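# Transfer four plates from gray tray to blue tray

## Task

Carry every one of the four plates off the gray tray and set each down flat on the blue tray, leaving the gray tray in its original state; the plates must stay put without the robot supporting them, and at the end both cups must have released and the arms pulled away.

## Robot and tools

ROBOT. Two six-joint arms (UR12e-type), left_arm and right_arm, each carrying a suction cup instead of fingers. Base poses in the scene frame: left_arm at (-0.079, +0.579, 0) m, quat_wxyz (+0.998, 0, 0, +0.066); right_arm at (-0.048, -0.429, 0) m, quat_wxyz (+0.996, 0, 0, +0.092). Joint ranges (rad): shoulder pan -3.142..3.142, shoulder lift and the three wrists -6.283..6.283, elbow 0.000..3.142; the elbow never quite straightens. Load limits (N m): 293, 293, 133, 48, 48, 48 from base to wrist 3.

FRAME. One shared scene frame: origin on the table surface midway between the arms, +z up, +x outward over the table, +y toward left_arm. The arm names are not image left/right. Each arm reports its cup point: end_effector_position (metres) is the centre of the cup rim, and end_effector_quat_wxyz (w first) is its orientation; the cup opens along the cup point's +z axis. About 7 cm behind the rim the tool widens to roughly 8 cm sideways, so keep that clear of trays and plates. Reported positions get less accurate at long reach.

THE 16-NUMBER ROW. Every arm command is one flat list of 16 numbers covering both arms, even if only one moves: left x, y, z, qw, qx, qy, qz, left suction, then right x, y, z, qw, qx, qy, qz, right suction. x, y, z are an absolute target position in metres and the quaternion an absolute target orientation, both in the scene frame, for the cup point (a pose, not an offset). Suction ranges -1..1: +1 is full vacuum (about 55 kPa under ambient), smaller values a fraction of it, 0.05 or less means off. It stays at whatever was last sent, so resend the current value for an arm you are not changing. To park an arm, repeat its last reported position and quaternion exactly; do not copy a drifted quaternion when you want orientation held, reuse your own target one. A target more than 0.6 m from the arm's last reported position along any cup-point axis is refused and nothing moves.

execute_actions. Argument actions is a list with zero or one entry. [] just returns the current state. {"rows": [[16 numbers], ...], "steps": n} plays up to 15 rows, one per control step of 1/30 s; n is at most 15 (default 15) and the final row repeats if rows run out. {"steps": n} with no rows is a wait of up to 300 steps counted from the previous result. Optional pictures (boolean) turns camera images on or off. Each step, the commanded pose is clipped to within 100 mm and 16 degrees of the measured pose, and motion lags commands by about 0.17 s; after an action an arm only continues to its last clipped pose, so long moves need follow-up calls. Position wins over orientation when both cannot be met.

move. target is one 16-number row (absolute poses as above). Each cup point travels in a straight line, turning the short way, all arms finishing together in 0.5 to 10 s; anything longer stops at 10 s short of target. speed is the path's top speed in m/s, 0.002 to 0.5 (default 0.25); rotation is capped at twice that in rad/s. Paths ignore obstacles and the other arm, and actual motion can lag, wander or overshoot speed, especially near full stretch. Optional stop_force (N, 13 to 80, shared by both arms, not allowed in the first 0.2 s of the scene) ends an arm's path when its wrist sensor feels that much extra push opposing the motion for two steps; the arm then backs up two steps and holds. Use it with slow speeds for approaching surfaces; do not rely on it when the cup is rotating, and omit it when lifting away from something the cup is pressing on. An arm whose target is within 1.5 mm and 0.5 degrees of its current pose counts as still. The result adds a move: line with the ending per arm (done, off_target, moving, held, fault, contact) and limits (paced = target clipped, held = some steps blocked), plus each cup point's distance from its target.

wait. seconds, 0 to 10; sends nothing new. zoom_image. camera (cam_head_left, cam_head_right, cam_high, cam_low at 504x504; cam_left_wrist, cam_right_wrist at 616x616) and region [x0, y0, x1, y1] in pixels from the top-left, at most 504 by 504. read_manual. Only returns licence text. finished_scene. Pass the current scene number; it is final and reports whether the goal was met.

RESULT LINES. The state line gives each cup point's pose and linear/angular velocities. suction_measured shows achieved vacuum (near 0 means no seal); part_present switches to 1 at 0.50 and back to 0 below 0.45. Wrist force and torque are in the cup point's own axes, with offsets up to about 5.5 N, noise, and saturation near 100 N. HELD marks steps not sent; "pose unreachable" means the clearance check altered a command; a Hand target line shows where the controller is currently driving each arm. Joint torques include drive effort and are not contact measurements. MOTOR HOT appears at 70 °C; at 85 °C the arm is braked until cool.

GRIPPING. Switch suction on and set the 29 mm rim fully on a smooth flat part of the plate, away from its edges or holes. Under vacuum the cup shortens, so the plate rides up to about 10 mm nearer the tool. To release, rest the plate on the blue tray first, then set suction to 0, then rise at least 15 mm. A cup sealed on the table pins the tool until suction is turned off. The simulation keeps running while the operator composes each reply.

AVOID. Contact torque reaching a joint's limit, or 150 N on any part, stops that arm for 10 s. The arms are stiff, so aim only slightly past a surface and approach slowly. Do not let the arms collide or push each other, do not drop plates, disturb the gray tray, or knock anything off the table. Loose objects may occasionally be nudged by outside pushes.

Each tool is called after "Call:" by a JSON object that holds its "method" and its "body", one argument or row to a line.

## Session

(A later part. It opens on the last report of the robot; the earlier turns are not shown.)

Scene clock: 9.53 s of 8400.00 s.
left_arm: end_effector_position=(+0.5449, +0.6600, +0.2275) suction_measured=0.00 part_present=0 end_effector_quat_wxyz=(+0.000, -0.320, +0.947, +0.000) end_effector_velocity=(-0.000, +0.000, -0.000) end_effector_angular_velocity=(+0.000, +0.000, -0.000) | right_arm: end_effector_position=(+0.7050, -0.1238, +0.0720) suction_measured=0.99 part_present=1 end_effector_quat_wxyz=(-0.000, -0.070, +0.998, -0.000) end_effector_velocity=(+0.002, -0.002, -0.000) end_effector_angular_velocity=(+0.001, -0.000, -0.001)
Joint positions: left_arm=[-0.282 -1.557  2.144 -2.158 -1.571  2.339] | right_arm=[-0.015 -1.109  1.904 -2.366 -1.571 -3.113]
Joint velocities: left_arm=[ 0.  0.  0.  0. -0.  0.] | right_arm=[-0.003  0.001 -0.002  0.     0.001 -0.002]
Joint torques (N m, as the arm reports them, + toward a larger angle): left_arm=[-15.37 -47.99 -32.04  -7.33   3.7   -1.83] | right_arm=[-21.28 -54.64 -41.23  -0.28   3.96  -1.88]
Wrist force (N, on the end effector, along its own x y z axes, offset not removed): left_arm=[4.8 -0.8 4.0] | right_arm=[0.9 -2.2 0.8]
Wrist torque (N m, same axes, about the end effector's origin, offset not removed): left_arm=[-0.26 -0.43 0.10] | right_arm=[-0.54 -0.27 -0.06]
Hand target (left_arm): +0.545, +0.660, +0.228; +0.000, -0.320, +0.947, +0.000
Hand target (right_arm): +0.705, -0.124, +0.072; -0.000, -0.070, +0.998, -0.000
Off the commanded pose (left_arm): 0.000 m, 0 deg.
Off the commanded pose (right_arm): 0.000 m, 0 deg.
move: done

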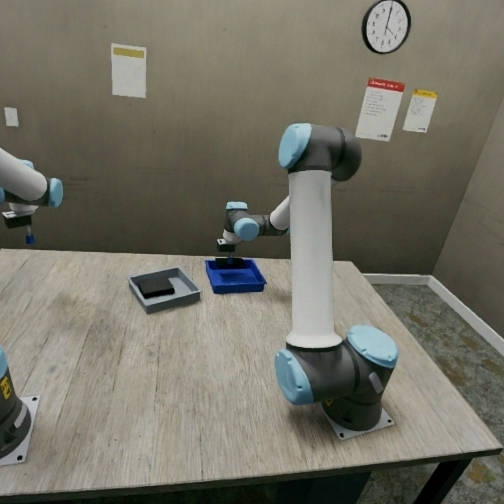

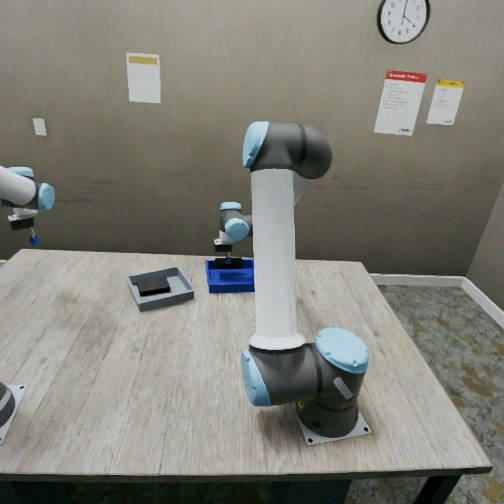

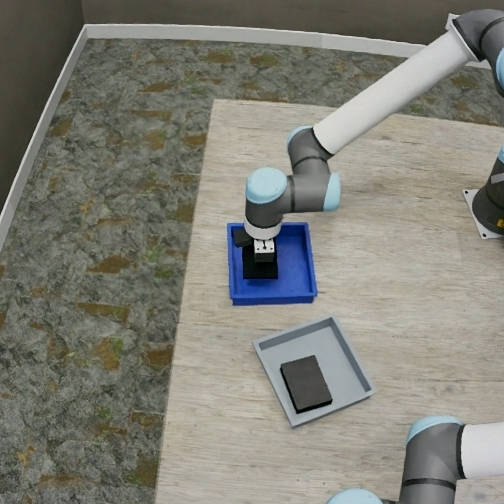

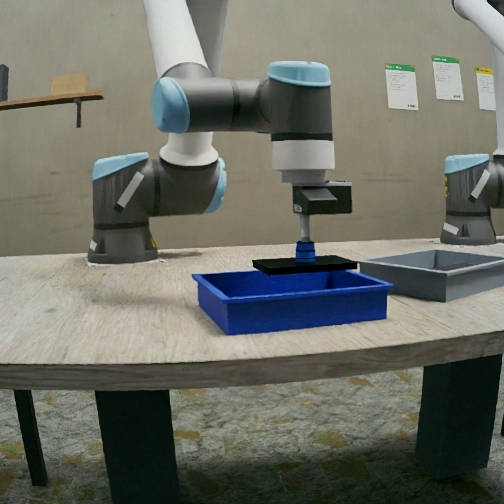

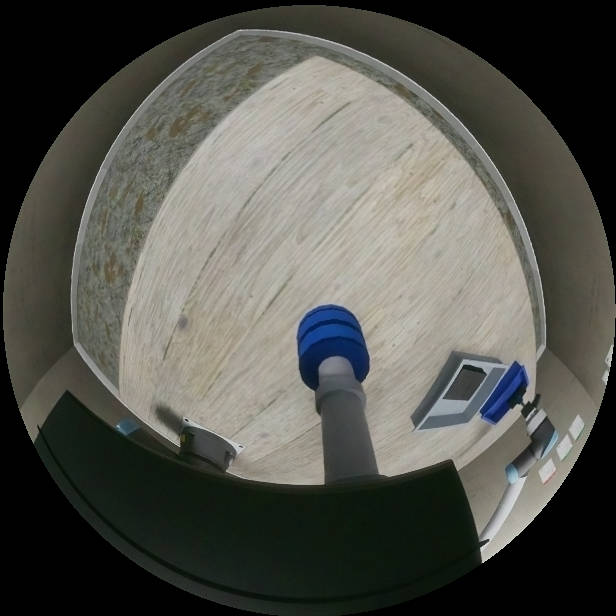

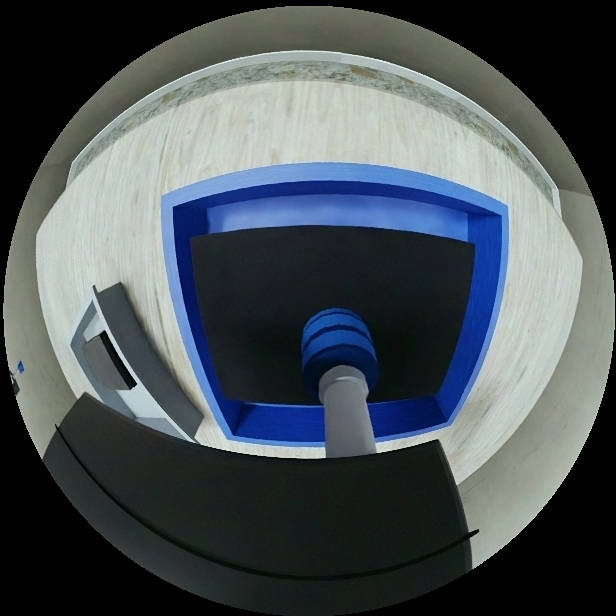

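Call:
{"method": "move", "body": {
  "target": [0.5449,0.66,0.2275,0,-0.32,0.947,0,0, 0.685,-0.132,0.007,0,-0.07,0.9975,0,1],
  "speed": 0.12,
  "stop_force": 20
}}

Call:
{"method": "move", "body": {
  "target": [0.5449,0.66,0.2275,0,-0.32,0.947,0,0, 0.685,-0.132,-0.002,0,-0.07,0.9975,0,1],
  "speed": 0.004,
  "stop_force": 13
}}

Call:
{"method": "move", "body": {
  "target": [0.5449,0.66,0.2275,0,-0.32,0.947,0,0, 0.685,-0.132,0.068,0,-0.07,0.9975,0,0],
  "speed": 0.2
}}

Call:
{"method": "move", "body": {
  "target": [0.5449,0.66,0.2275,0,-0.32,0.947,0,0, 0.570,0.205,0.066,0,-0.2,0.98,0,0],
  "speed": 0.45
}}

Scene clock: 12.53 s of 8400.00 s.
left_arm: end_effector_position=(+0.5449, +0.6600, +0.2275) suction_measured=0.00 part_present=0 end_effector_quat_wxyz=(+0.000, -0.320, +0.947, +0.000) end_effector_velocity=(+0.000, -0.000, -0.000) end_effector_angular_velocity=(-0.000, -0.000, +0.000) | right_arm: end_effector_position=(+0.6851, -0.1320, +0.0073) suction_measured=0.99 part_present=1 end_effector_quat_wxyz=(-0.000, -0.070, +0.998, -0.000) end_effector_velocity=(+0.001, +0.000, -0.001) end_effector_angular_velocity=(-0.000, -0.005, -0.000)
Joint positions: left_arm=[-0.282 -1.557  2.144 -2.158 -1.571  2.339] | right_arm=[-0.021 -1.048  1.97  -2.492 -1.571 -3.119]
Joint velocities: left_arm=[ 0.     0.     0.    -0.001 -0.     0.   ] | right_arm=[ 0.     0.002  0.001 -0.008 -0.001  0.   ]
Joint torques (N m, as the arm reports them, + toward a larger angle): left_arm=[-13.15 -50.   -32.54  -7.24   3.82  -1.51] | right_arm=[-19.48 -56.51 -21.67  -7.13   3.93  -1.76]
Wrist force (N, on the end effector, along its own x y z axes, offset not removed): left_arm=[1.5 -1.2 3.4] | right_arm=[1.4 0.9 1.7]
Wrist torque (N m, same axes, about the end effector's origin, offset not removed): left_arm=[-0.34 -0.03 0.18] | right_arm=[-0.16 -0.40 -0.01]
Hand target (left_arm): +0.545, +0.660, +0.228; +0.000, -0.320, +0.947, +0.000
Hand target (right_arm): +0.685, -0.132, +0.007; -0.000, -0.070, +0.998, -0.000
Off the commanded pose (left_arm): 0.000 m, 0 deg.
Off the commanded pose (right_arm): 0.000 m, 0 deg.
move: done

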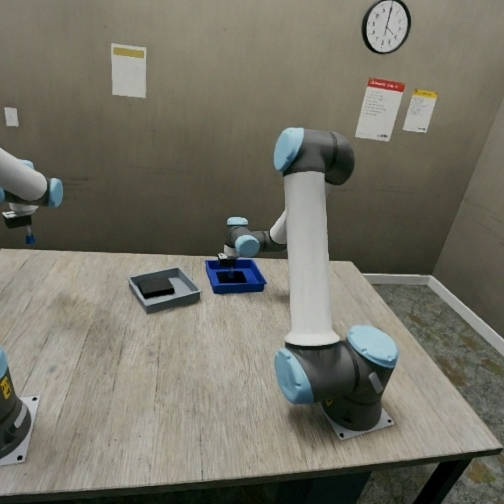

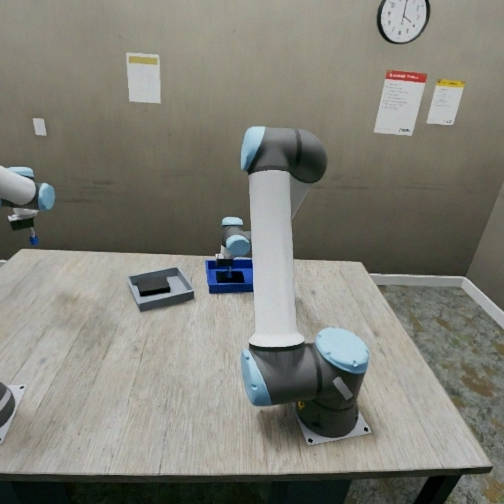

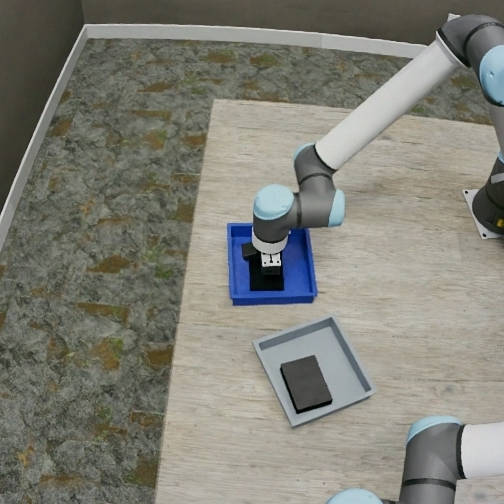

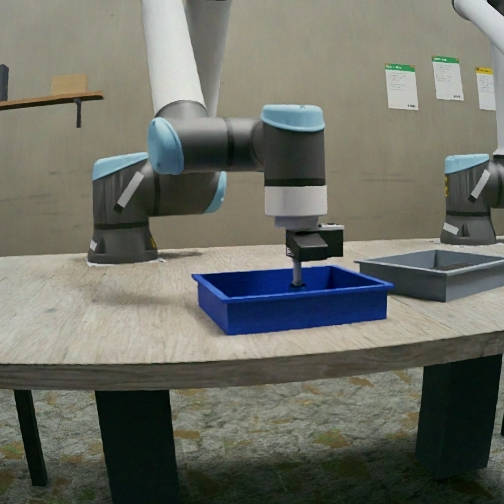

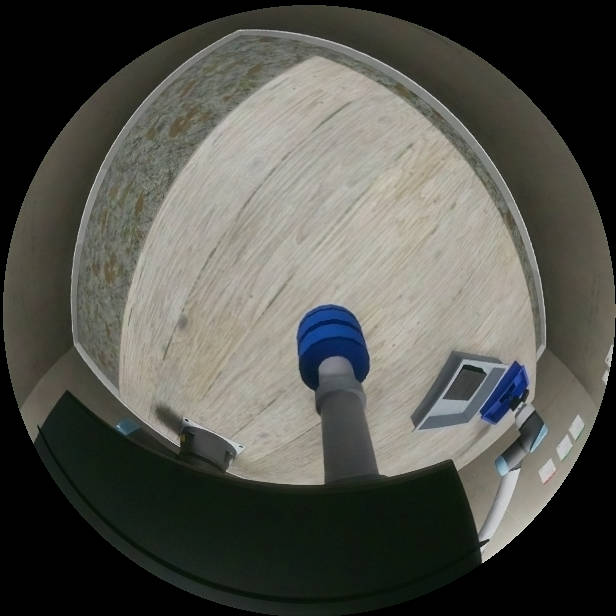

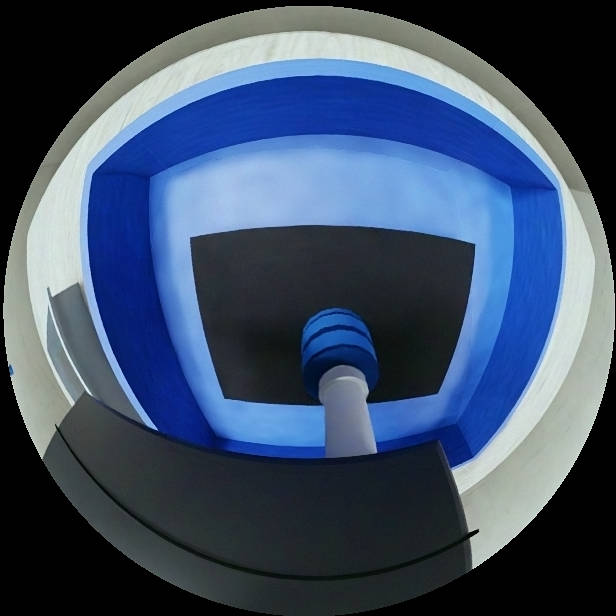

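Scene clock: 13.80 s of 8400.00 s.
left_arm: end_effector_position=(+0.5449, +0.6600, +0.2275) suction_measured=0.00 part_present=0 end_effector_quat_wxyz=(+0.000, -0.320, +0.947, +0.000) end_effector_velocity=(-0.001, +0.000, -0.001) end_effector_angular_velocity=(+0.001, +0.002, +0.000) | right_arm: end_effector_position=(+0.6851, -0.1320, +0.0038) suction_measured=0.98 part_present=1 end_effector_quat_wxyz=(+0.000, -0.070, +0.998, +0.000) end_effector_velocity=(-0.000, -0.001, +0.001) end_effector_angular_velocity=(-0.001, +0.002, +0.000)
Joint positions: left_arm=[-0.282 -1.557  2.144 -2.158 -1.571  2.339] | right_arm=[-0.021 -1.043  1.971 -2.498 -1.571 -3.119]
Joint velocities: left_arm=[-0.     0.     0.002  0.     0.001 -0.   ] | right_arm=[-0.    -0.002 -0.001  0.005 -0.001 -0.001]
Joint torques (N m, as the arm reports them, + toward a larger angle): left_arm=[-14.73 -51.29 -31.33  -6.79   3.24  -1.65] | right_arm=[-18.54 -69.15 -19.     0.76   4.05  -1.4 ]
Wrist force (N, on the end effector, along its own x y z axes, offset not removed): left_arm=[4.3 -1.1 1.9] | right_arm=[10.2 -1.1 -23.7]
Wrist torque (N m, same axes, about the end effector's origin, offset not removed): left_arm=[-0.34 -0.28 0.12] | right_arm=[-0.26 -0.27 0.03]
Hand target (left_arm): +0.545, +0.660, +0.228; +0.000, -0.320, +0.947, +0.000
Hand target (right_arm): +0.685, -0.132, +0.004; +0.000, -0.070, +0.998, -0.000
Off the commanded pose (left_arm): 0.000 m, 0 deg.
Off the commanded pose (right_arm): 0.006 m, 0 deg.
move: contact (right_arm)

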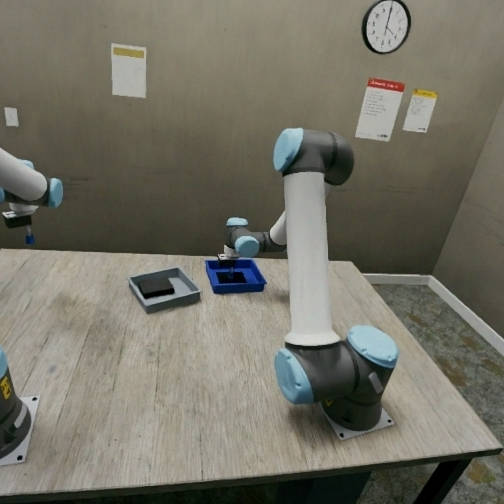

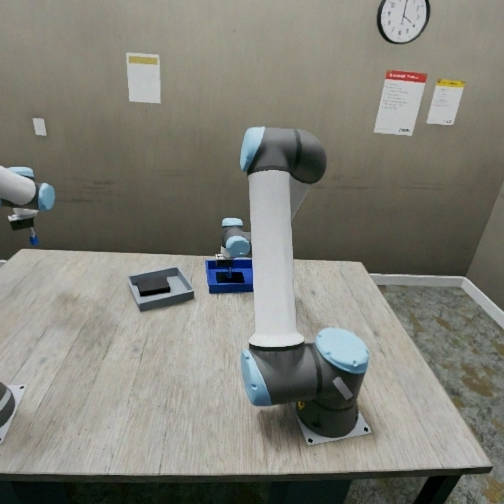

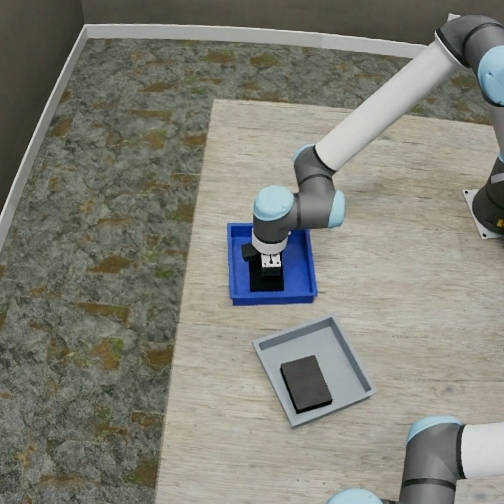

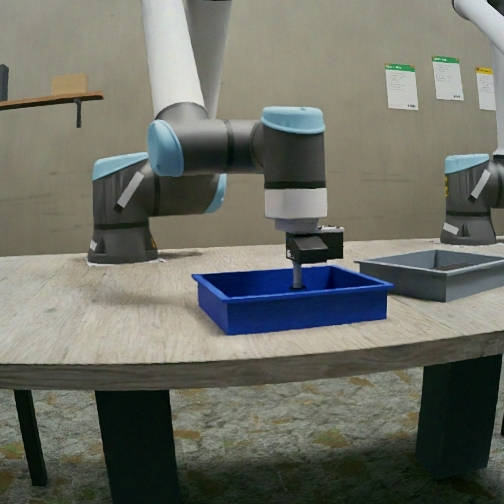

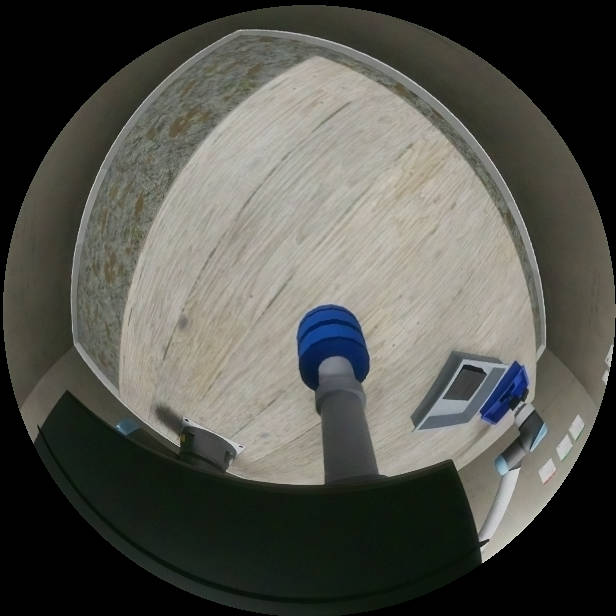

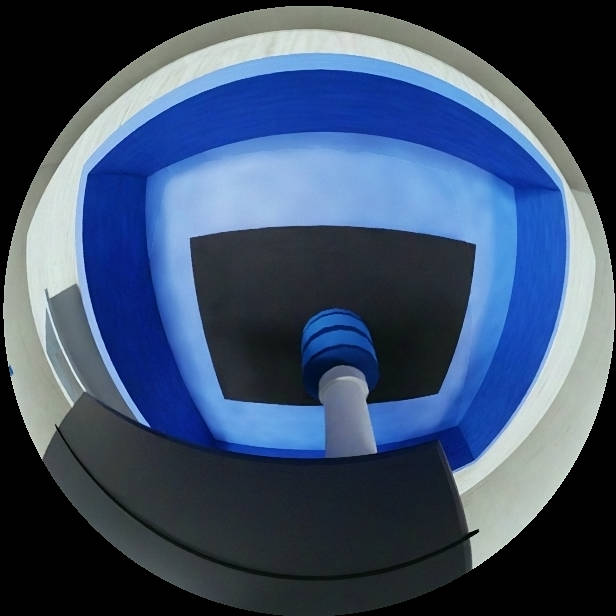

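Scene clock: 14.80 s of 8400.00 s.
left_arm: end_effector_position=(+0.5449, +0.6600, +0.2275) suction_measured=0.00 part_present=0 end_effector_quat_wxyz=(+0.000, -0.320, +0.947, +0.000) end_effector_velocity=(-0.000, +0.000, +0.000) end_effector_angular_velocity=(+0.001, +0.000, +0.000) | right_arm: end_effector_position=(+0.6849, -0.1320, +0.0676) suction_measured=0.00 part_present=0 end_effector_quat_wxyz=(+0.000, -0.070, +0.998, +0.000) end_effector_velocity=(-0.000, -0.000, +0.003) end_effector_angular_velocity=(-0.000, -0.000, +0.000)
Joint positions: left_arm=[-0.282 -1.557  2.144 -2.158 -1.571  2.339] | right_arm=[-0.021 -1.13   1.95  -2.391 -1.571 -3.119]
Joint velocities: left_arm=[ 0.    -0.     0.     0.001  0.001 -0.   ] | right_arm=[-0.    -0.004 -0.001  0.005 -0.    -0.001]
Joint torques (N m, as the arm reports them, + toward a larger angle): left_arm=[-14.39 -47.96 -32.75  -6.77   3.13  -1.61] | right_arm=[ -1.76 -81.58 -38.49  -0.03   3.55   1.97]
Wrist force (N, on the end effector, along its own x y z axes, offset not removed): left_arm=[2.0 1.2 1.7] | right_arm=[1.2 -0.1 -0.2]
Wrist torque (N m, same axes, about the end effector's origin, offset not removed): left_arm=[0.11 -0.01 0.03] | right_arm=[-0.28 -0.33 0.01]
Hand target (left_arm): +0.545, +0.660, +0.228; +0.000, -0.320, +0.947, +0.000
Hand target (right_arm): +0.685, -0.132, +0.068; +0.000, -0.070, +0.998, +0.000
Off the commanded pose (left_arm): 0.000 m, 0 deg.
Off the commanded pose (right_arm): 0.000 m, 0 deg.
move: done

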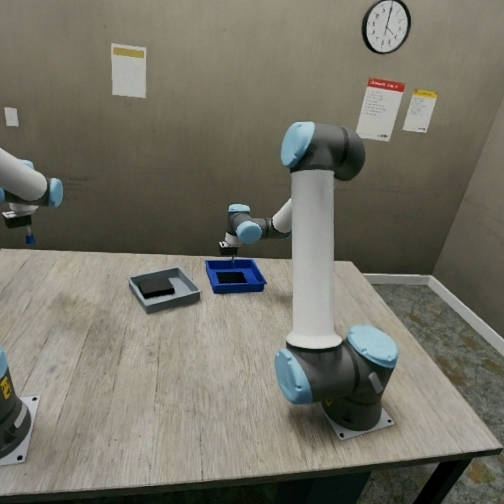

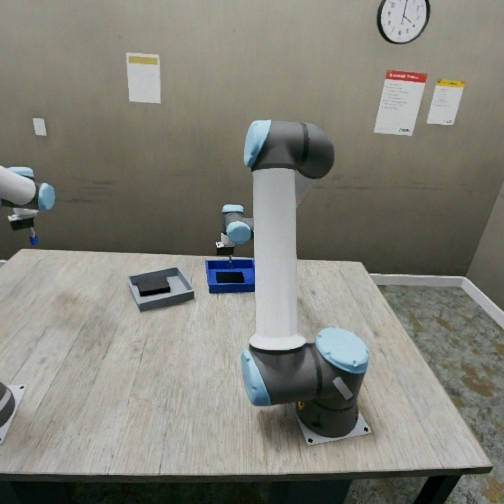

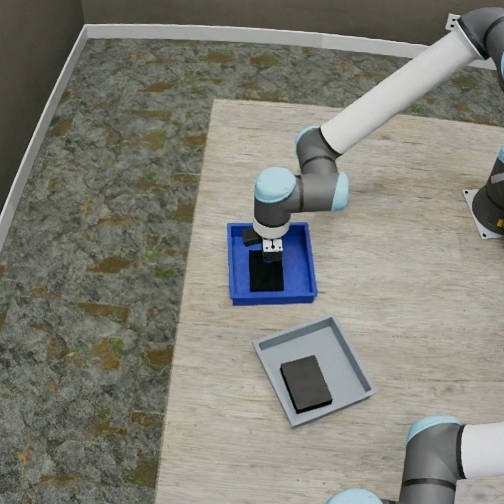

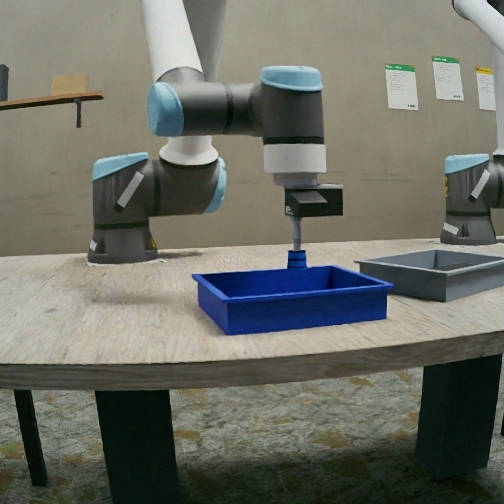

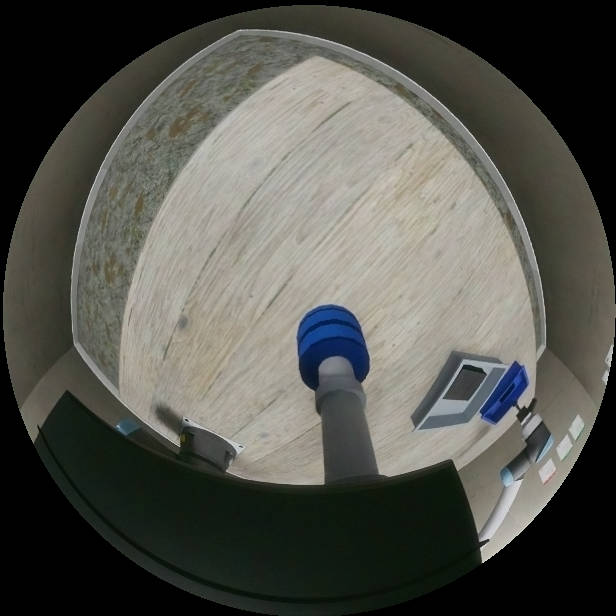

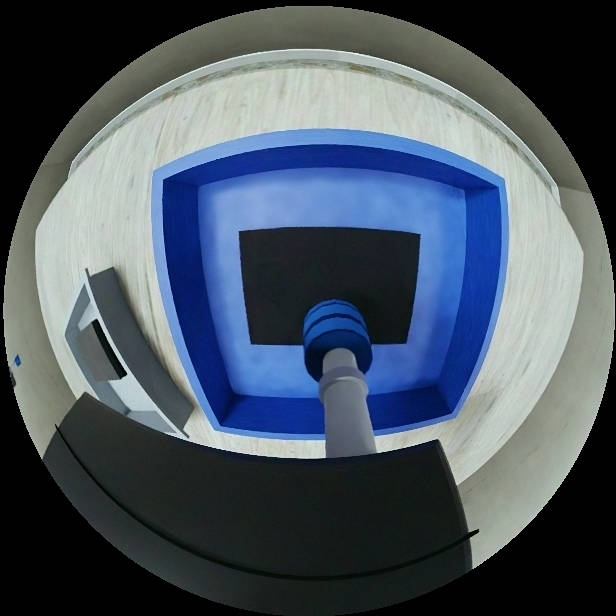

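Scene clock: 16.43 s of 8400.00 s.
left_arm: end_effector_position=(+0.5449, +0.6600, +0.2275) suction_measured=0.00 part_present=0 end_effector_quat_wxyz=(+0.000, -0.320, +0.947, +0.000) end_effector_velocity=(+0.001, +0.000, +0.000) end_effector_angular_velocity=(+0.000, -0.001, -0.000) | right_arm: end_effector_position=(+0.5699, +0.2048, +0.0661) suction_measured=0.00 part_present=0 end_effector_quat_wxyz=(+0.000, -0.200, +0.980, +0.000) end_effector_velocity=(-0.001, +0.002, -0.001) end_effector_angular_velocity=(-0.001, +0.002, -0.001)
Joint positions: left_arm=[-0.282 -1.557  2.144 -2.158 -1.571  2.339] | right_arm=[ 0.416 -1.012  1.751 -2.31  -1.571 -2.944]
Joint velocities: left_arm=[ 0.     0.    -0.001 -0.     0.     0.001] | right_arm=[ 0.002  0.003 -0.003  0.003  0.     0.003]
Joint torques (N m, as the arm reports them, + toward a larger angle): left_arm=[-14.67 -47.99 -33.57  -7.09   3.46  -1.35] | right_arm=[ 15.08 -64.51 -41.35  -0.13  -3.86   2.65]
Wrist force (N, on the end effector, along its own x y z axes, offset not removed): left_arm=[5.3 -0.1 0.7] | right_arm=[1.1 -0.7 0.9]
Wrist torque (N m, same axes, about the end effector's origin, offset not removed): left_arm=[-0.16 -0.44 0.08] | right_arm=[-0.34 -0.31 0.02]
Hand target (left_arm): +0.545, +0.660, +0.228; +0.000, -0.320, +0.947, +0.000
Hand target (right_arm): +0.570, +0.205, +0.066; +0.000, -0.200, +0.980, +0.000
Off the commanded pose (left_arm): 0.000 m, 0 deg.
Off the commanded pose (right_arm): 0.000 m, 0 deg.
move: done

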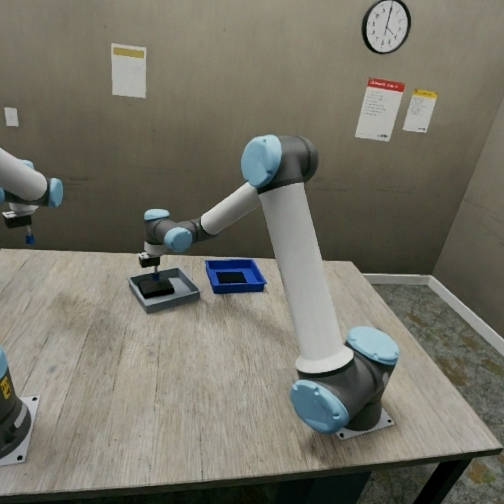

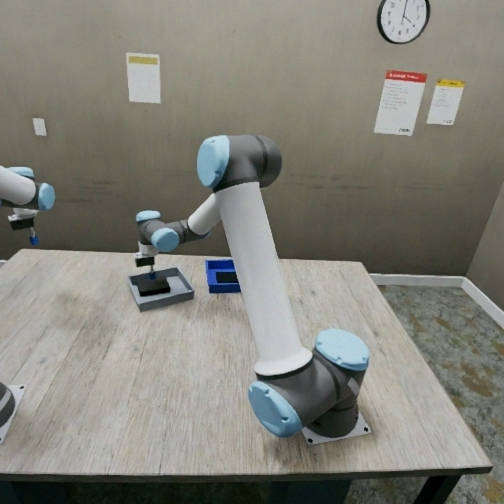

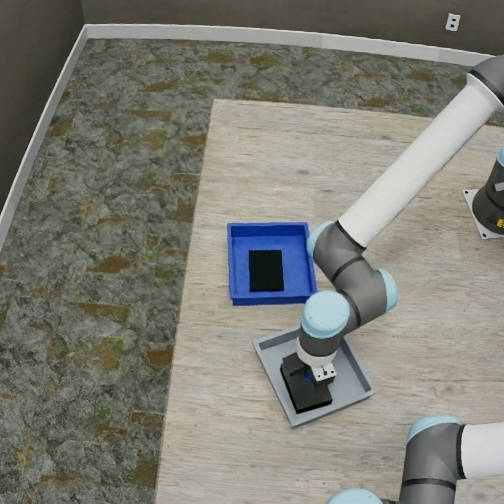

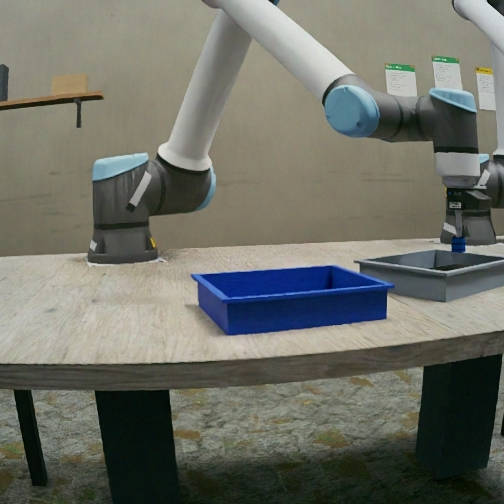

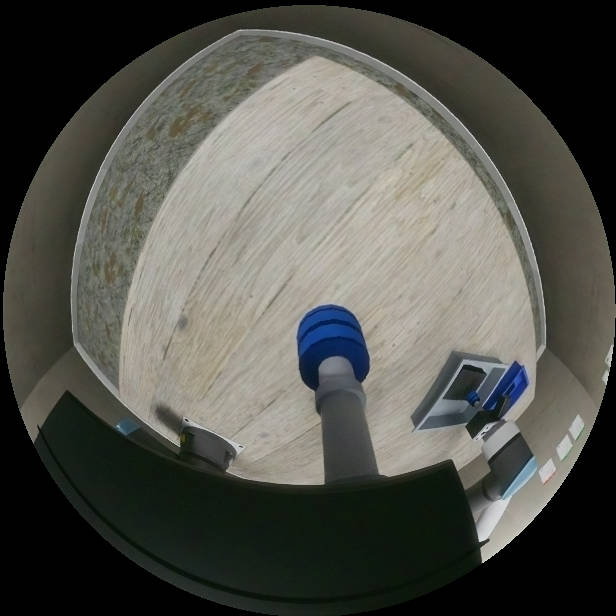

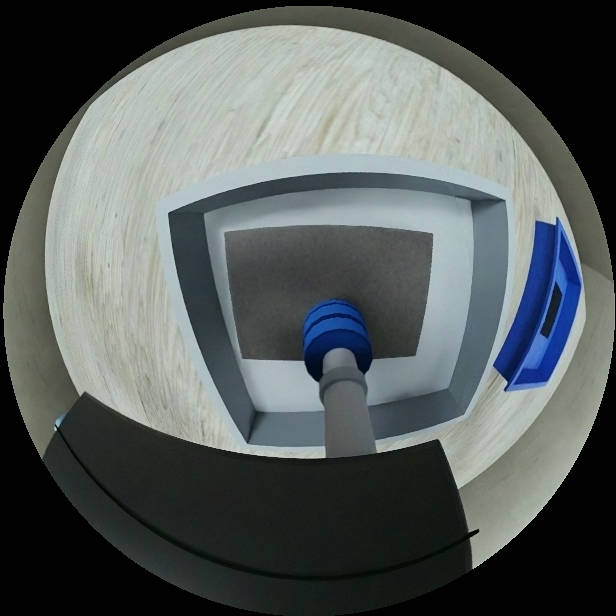

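Call:
{"method": "move", "body": {
  "target": [0.5449,0.66,0.2275,0,-0.32,0.947,0,0, 0.571,0.206,0.027,0,-0.208,0.978,0,1],
  "speed": 0.1
}}

Scene clock: 17.80 s of 8400.00 s.
left_arm: end_effector_position=(+0.5449, +0.6600, +0.2275) suction_measured=0.00 part_present=0 end_effector_quat_wxyz=(+0.000, -0.320, +0.947, +0.000) end_effector_velocity=(-0.001, -0.000, -0.000) end_effector_angular_velocity=(-0.001, +0.001, -0.000) | right_arm: end_effector_position=(+0.5710, +0.2060, +0.0273) suction_measured=0.53 part_present=1 end_effector_quat_wxyz=(-0.000, -0.208, +0.978, -0.000) end_effector_velocity=(+0.000, +0.000, -0.002) end_effector_angular_velocity=(-0.001, -0.002, +0.002)
Joint positions: left_arm=[-0.282 -1.557  2.144 -2.158 -1.571  2.339] | right_arm=[ 0.416 -0.965  1.76  -2.366 -1.571 -2.96 ]
Joint velocities: left_arm=[ 0.    -0.001  0.001  0.    -0.001  0.   ] | right_arm=[ 0.     0.003 -0.    -0.003 -0.002 -0.002]
Joint torques (N m, as the arm reports them, + toward a larger angle): left_arm=[-15.04 -50.88 -31.7   -7.11   3.64  -1.89] | right_arm=[ 15.75 -66.22 -25.49  -6.92  -3.61  -1.77]
Wrist force (N, on the end effector, along its own x y z axes, offset not removed): left_arm=[2.7 -0.9 0.8] | right_arm=[2.0 2.7 3.6]
Wrist torque (N m, same axes, about the end effector's origin, offset not removed): left_arm=[-0.25 -0.14 0.12] | right_arm=[0.11 -0.33 0.04]
Hand target (left_arm): +0.545, +0.660, +0.228; +0.000, -0.320, +0.947, +0.000
Hand target (right_arm): +0.571, +0.206, +0.027; -0.000, -0.208, +0.978, -0.000
Off the commanded pose (left_arm): 0.000 m, 0 deg.
Off the commanded pose (right_arm): 0.000 m, 0 deg.
move: done

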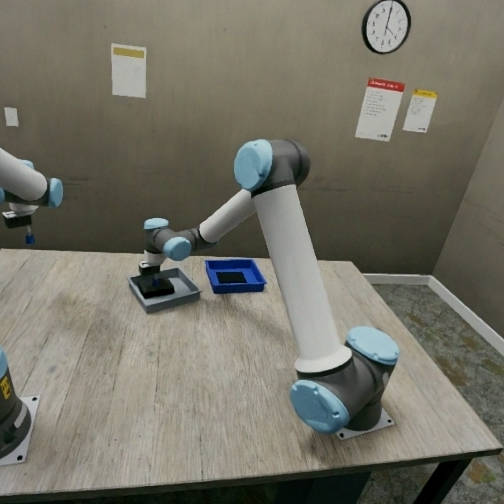

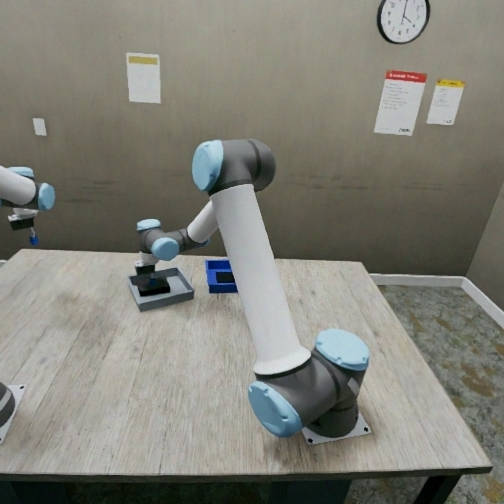

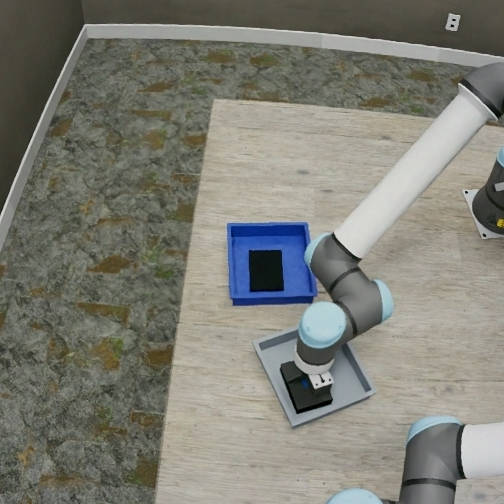

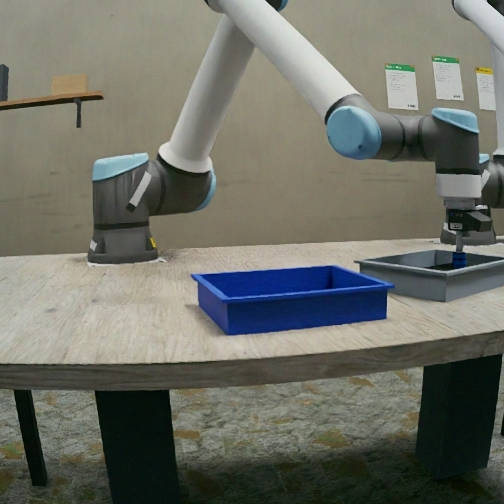

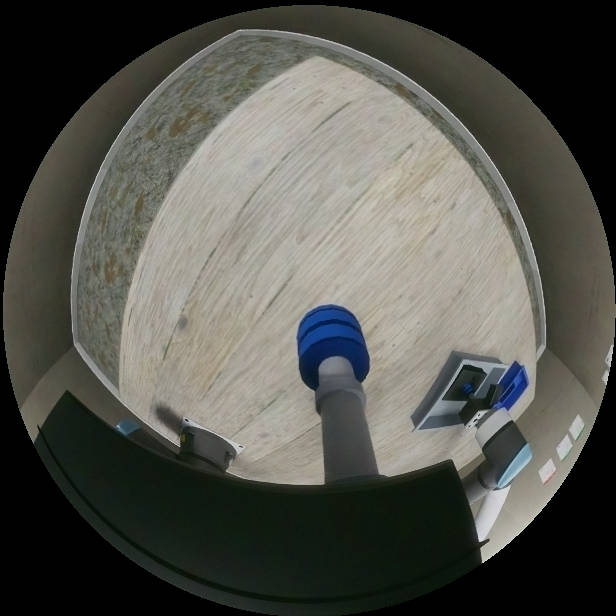

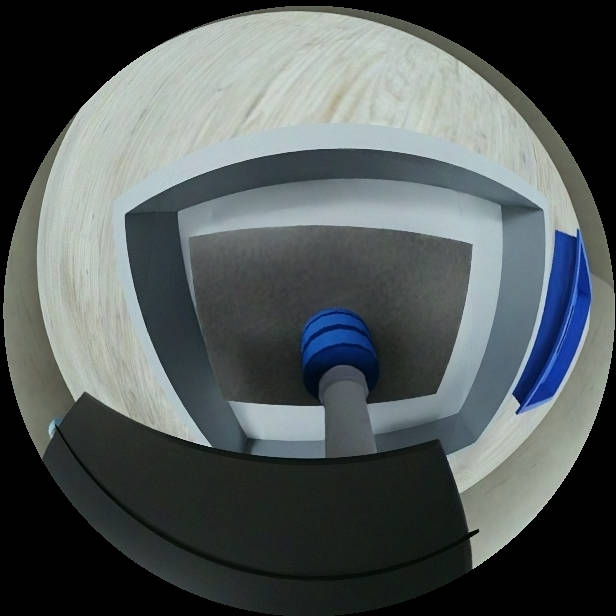

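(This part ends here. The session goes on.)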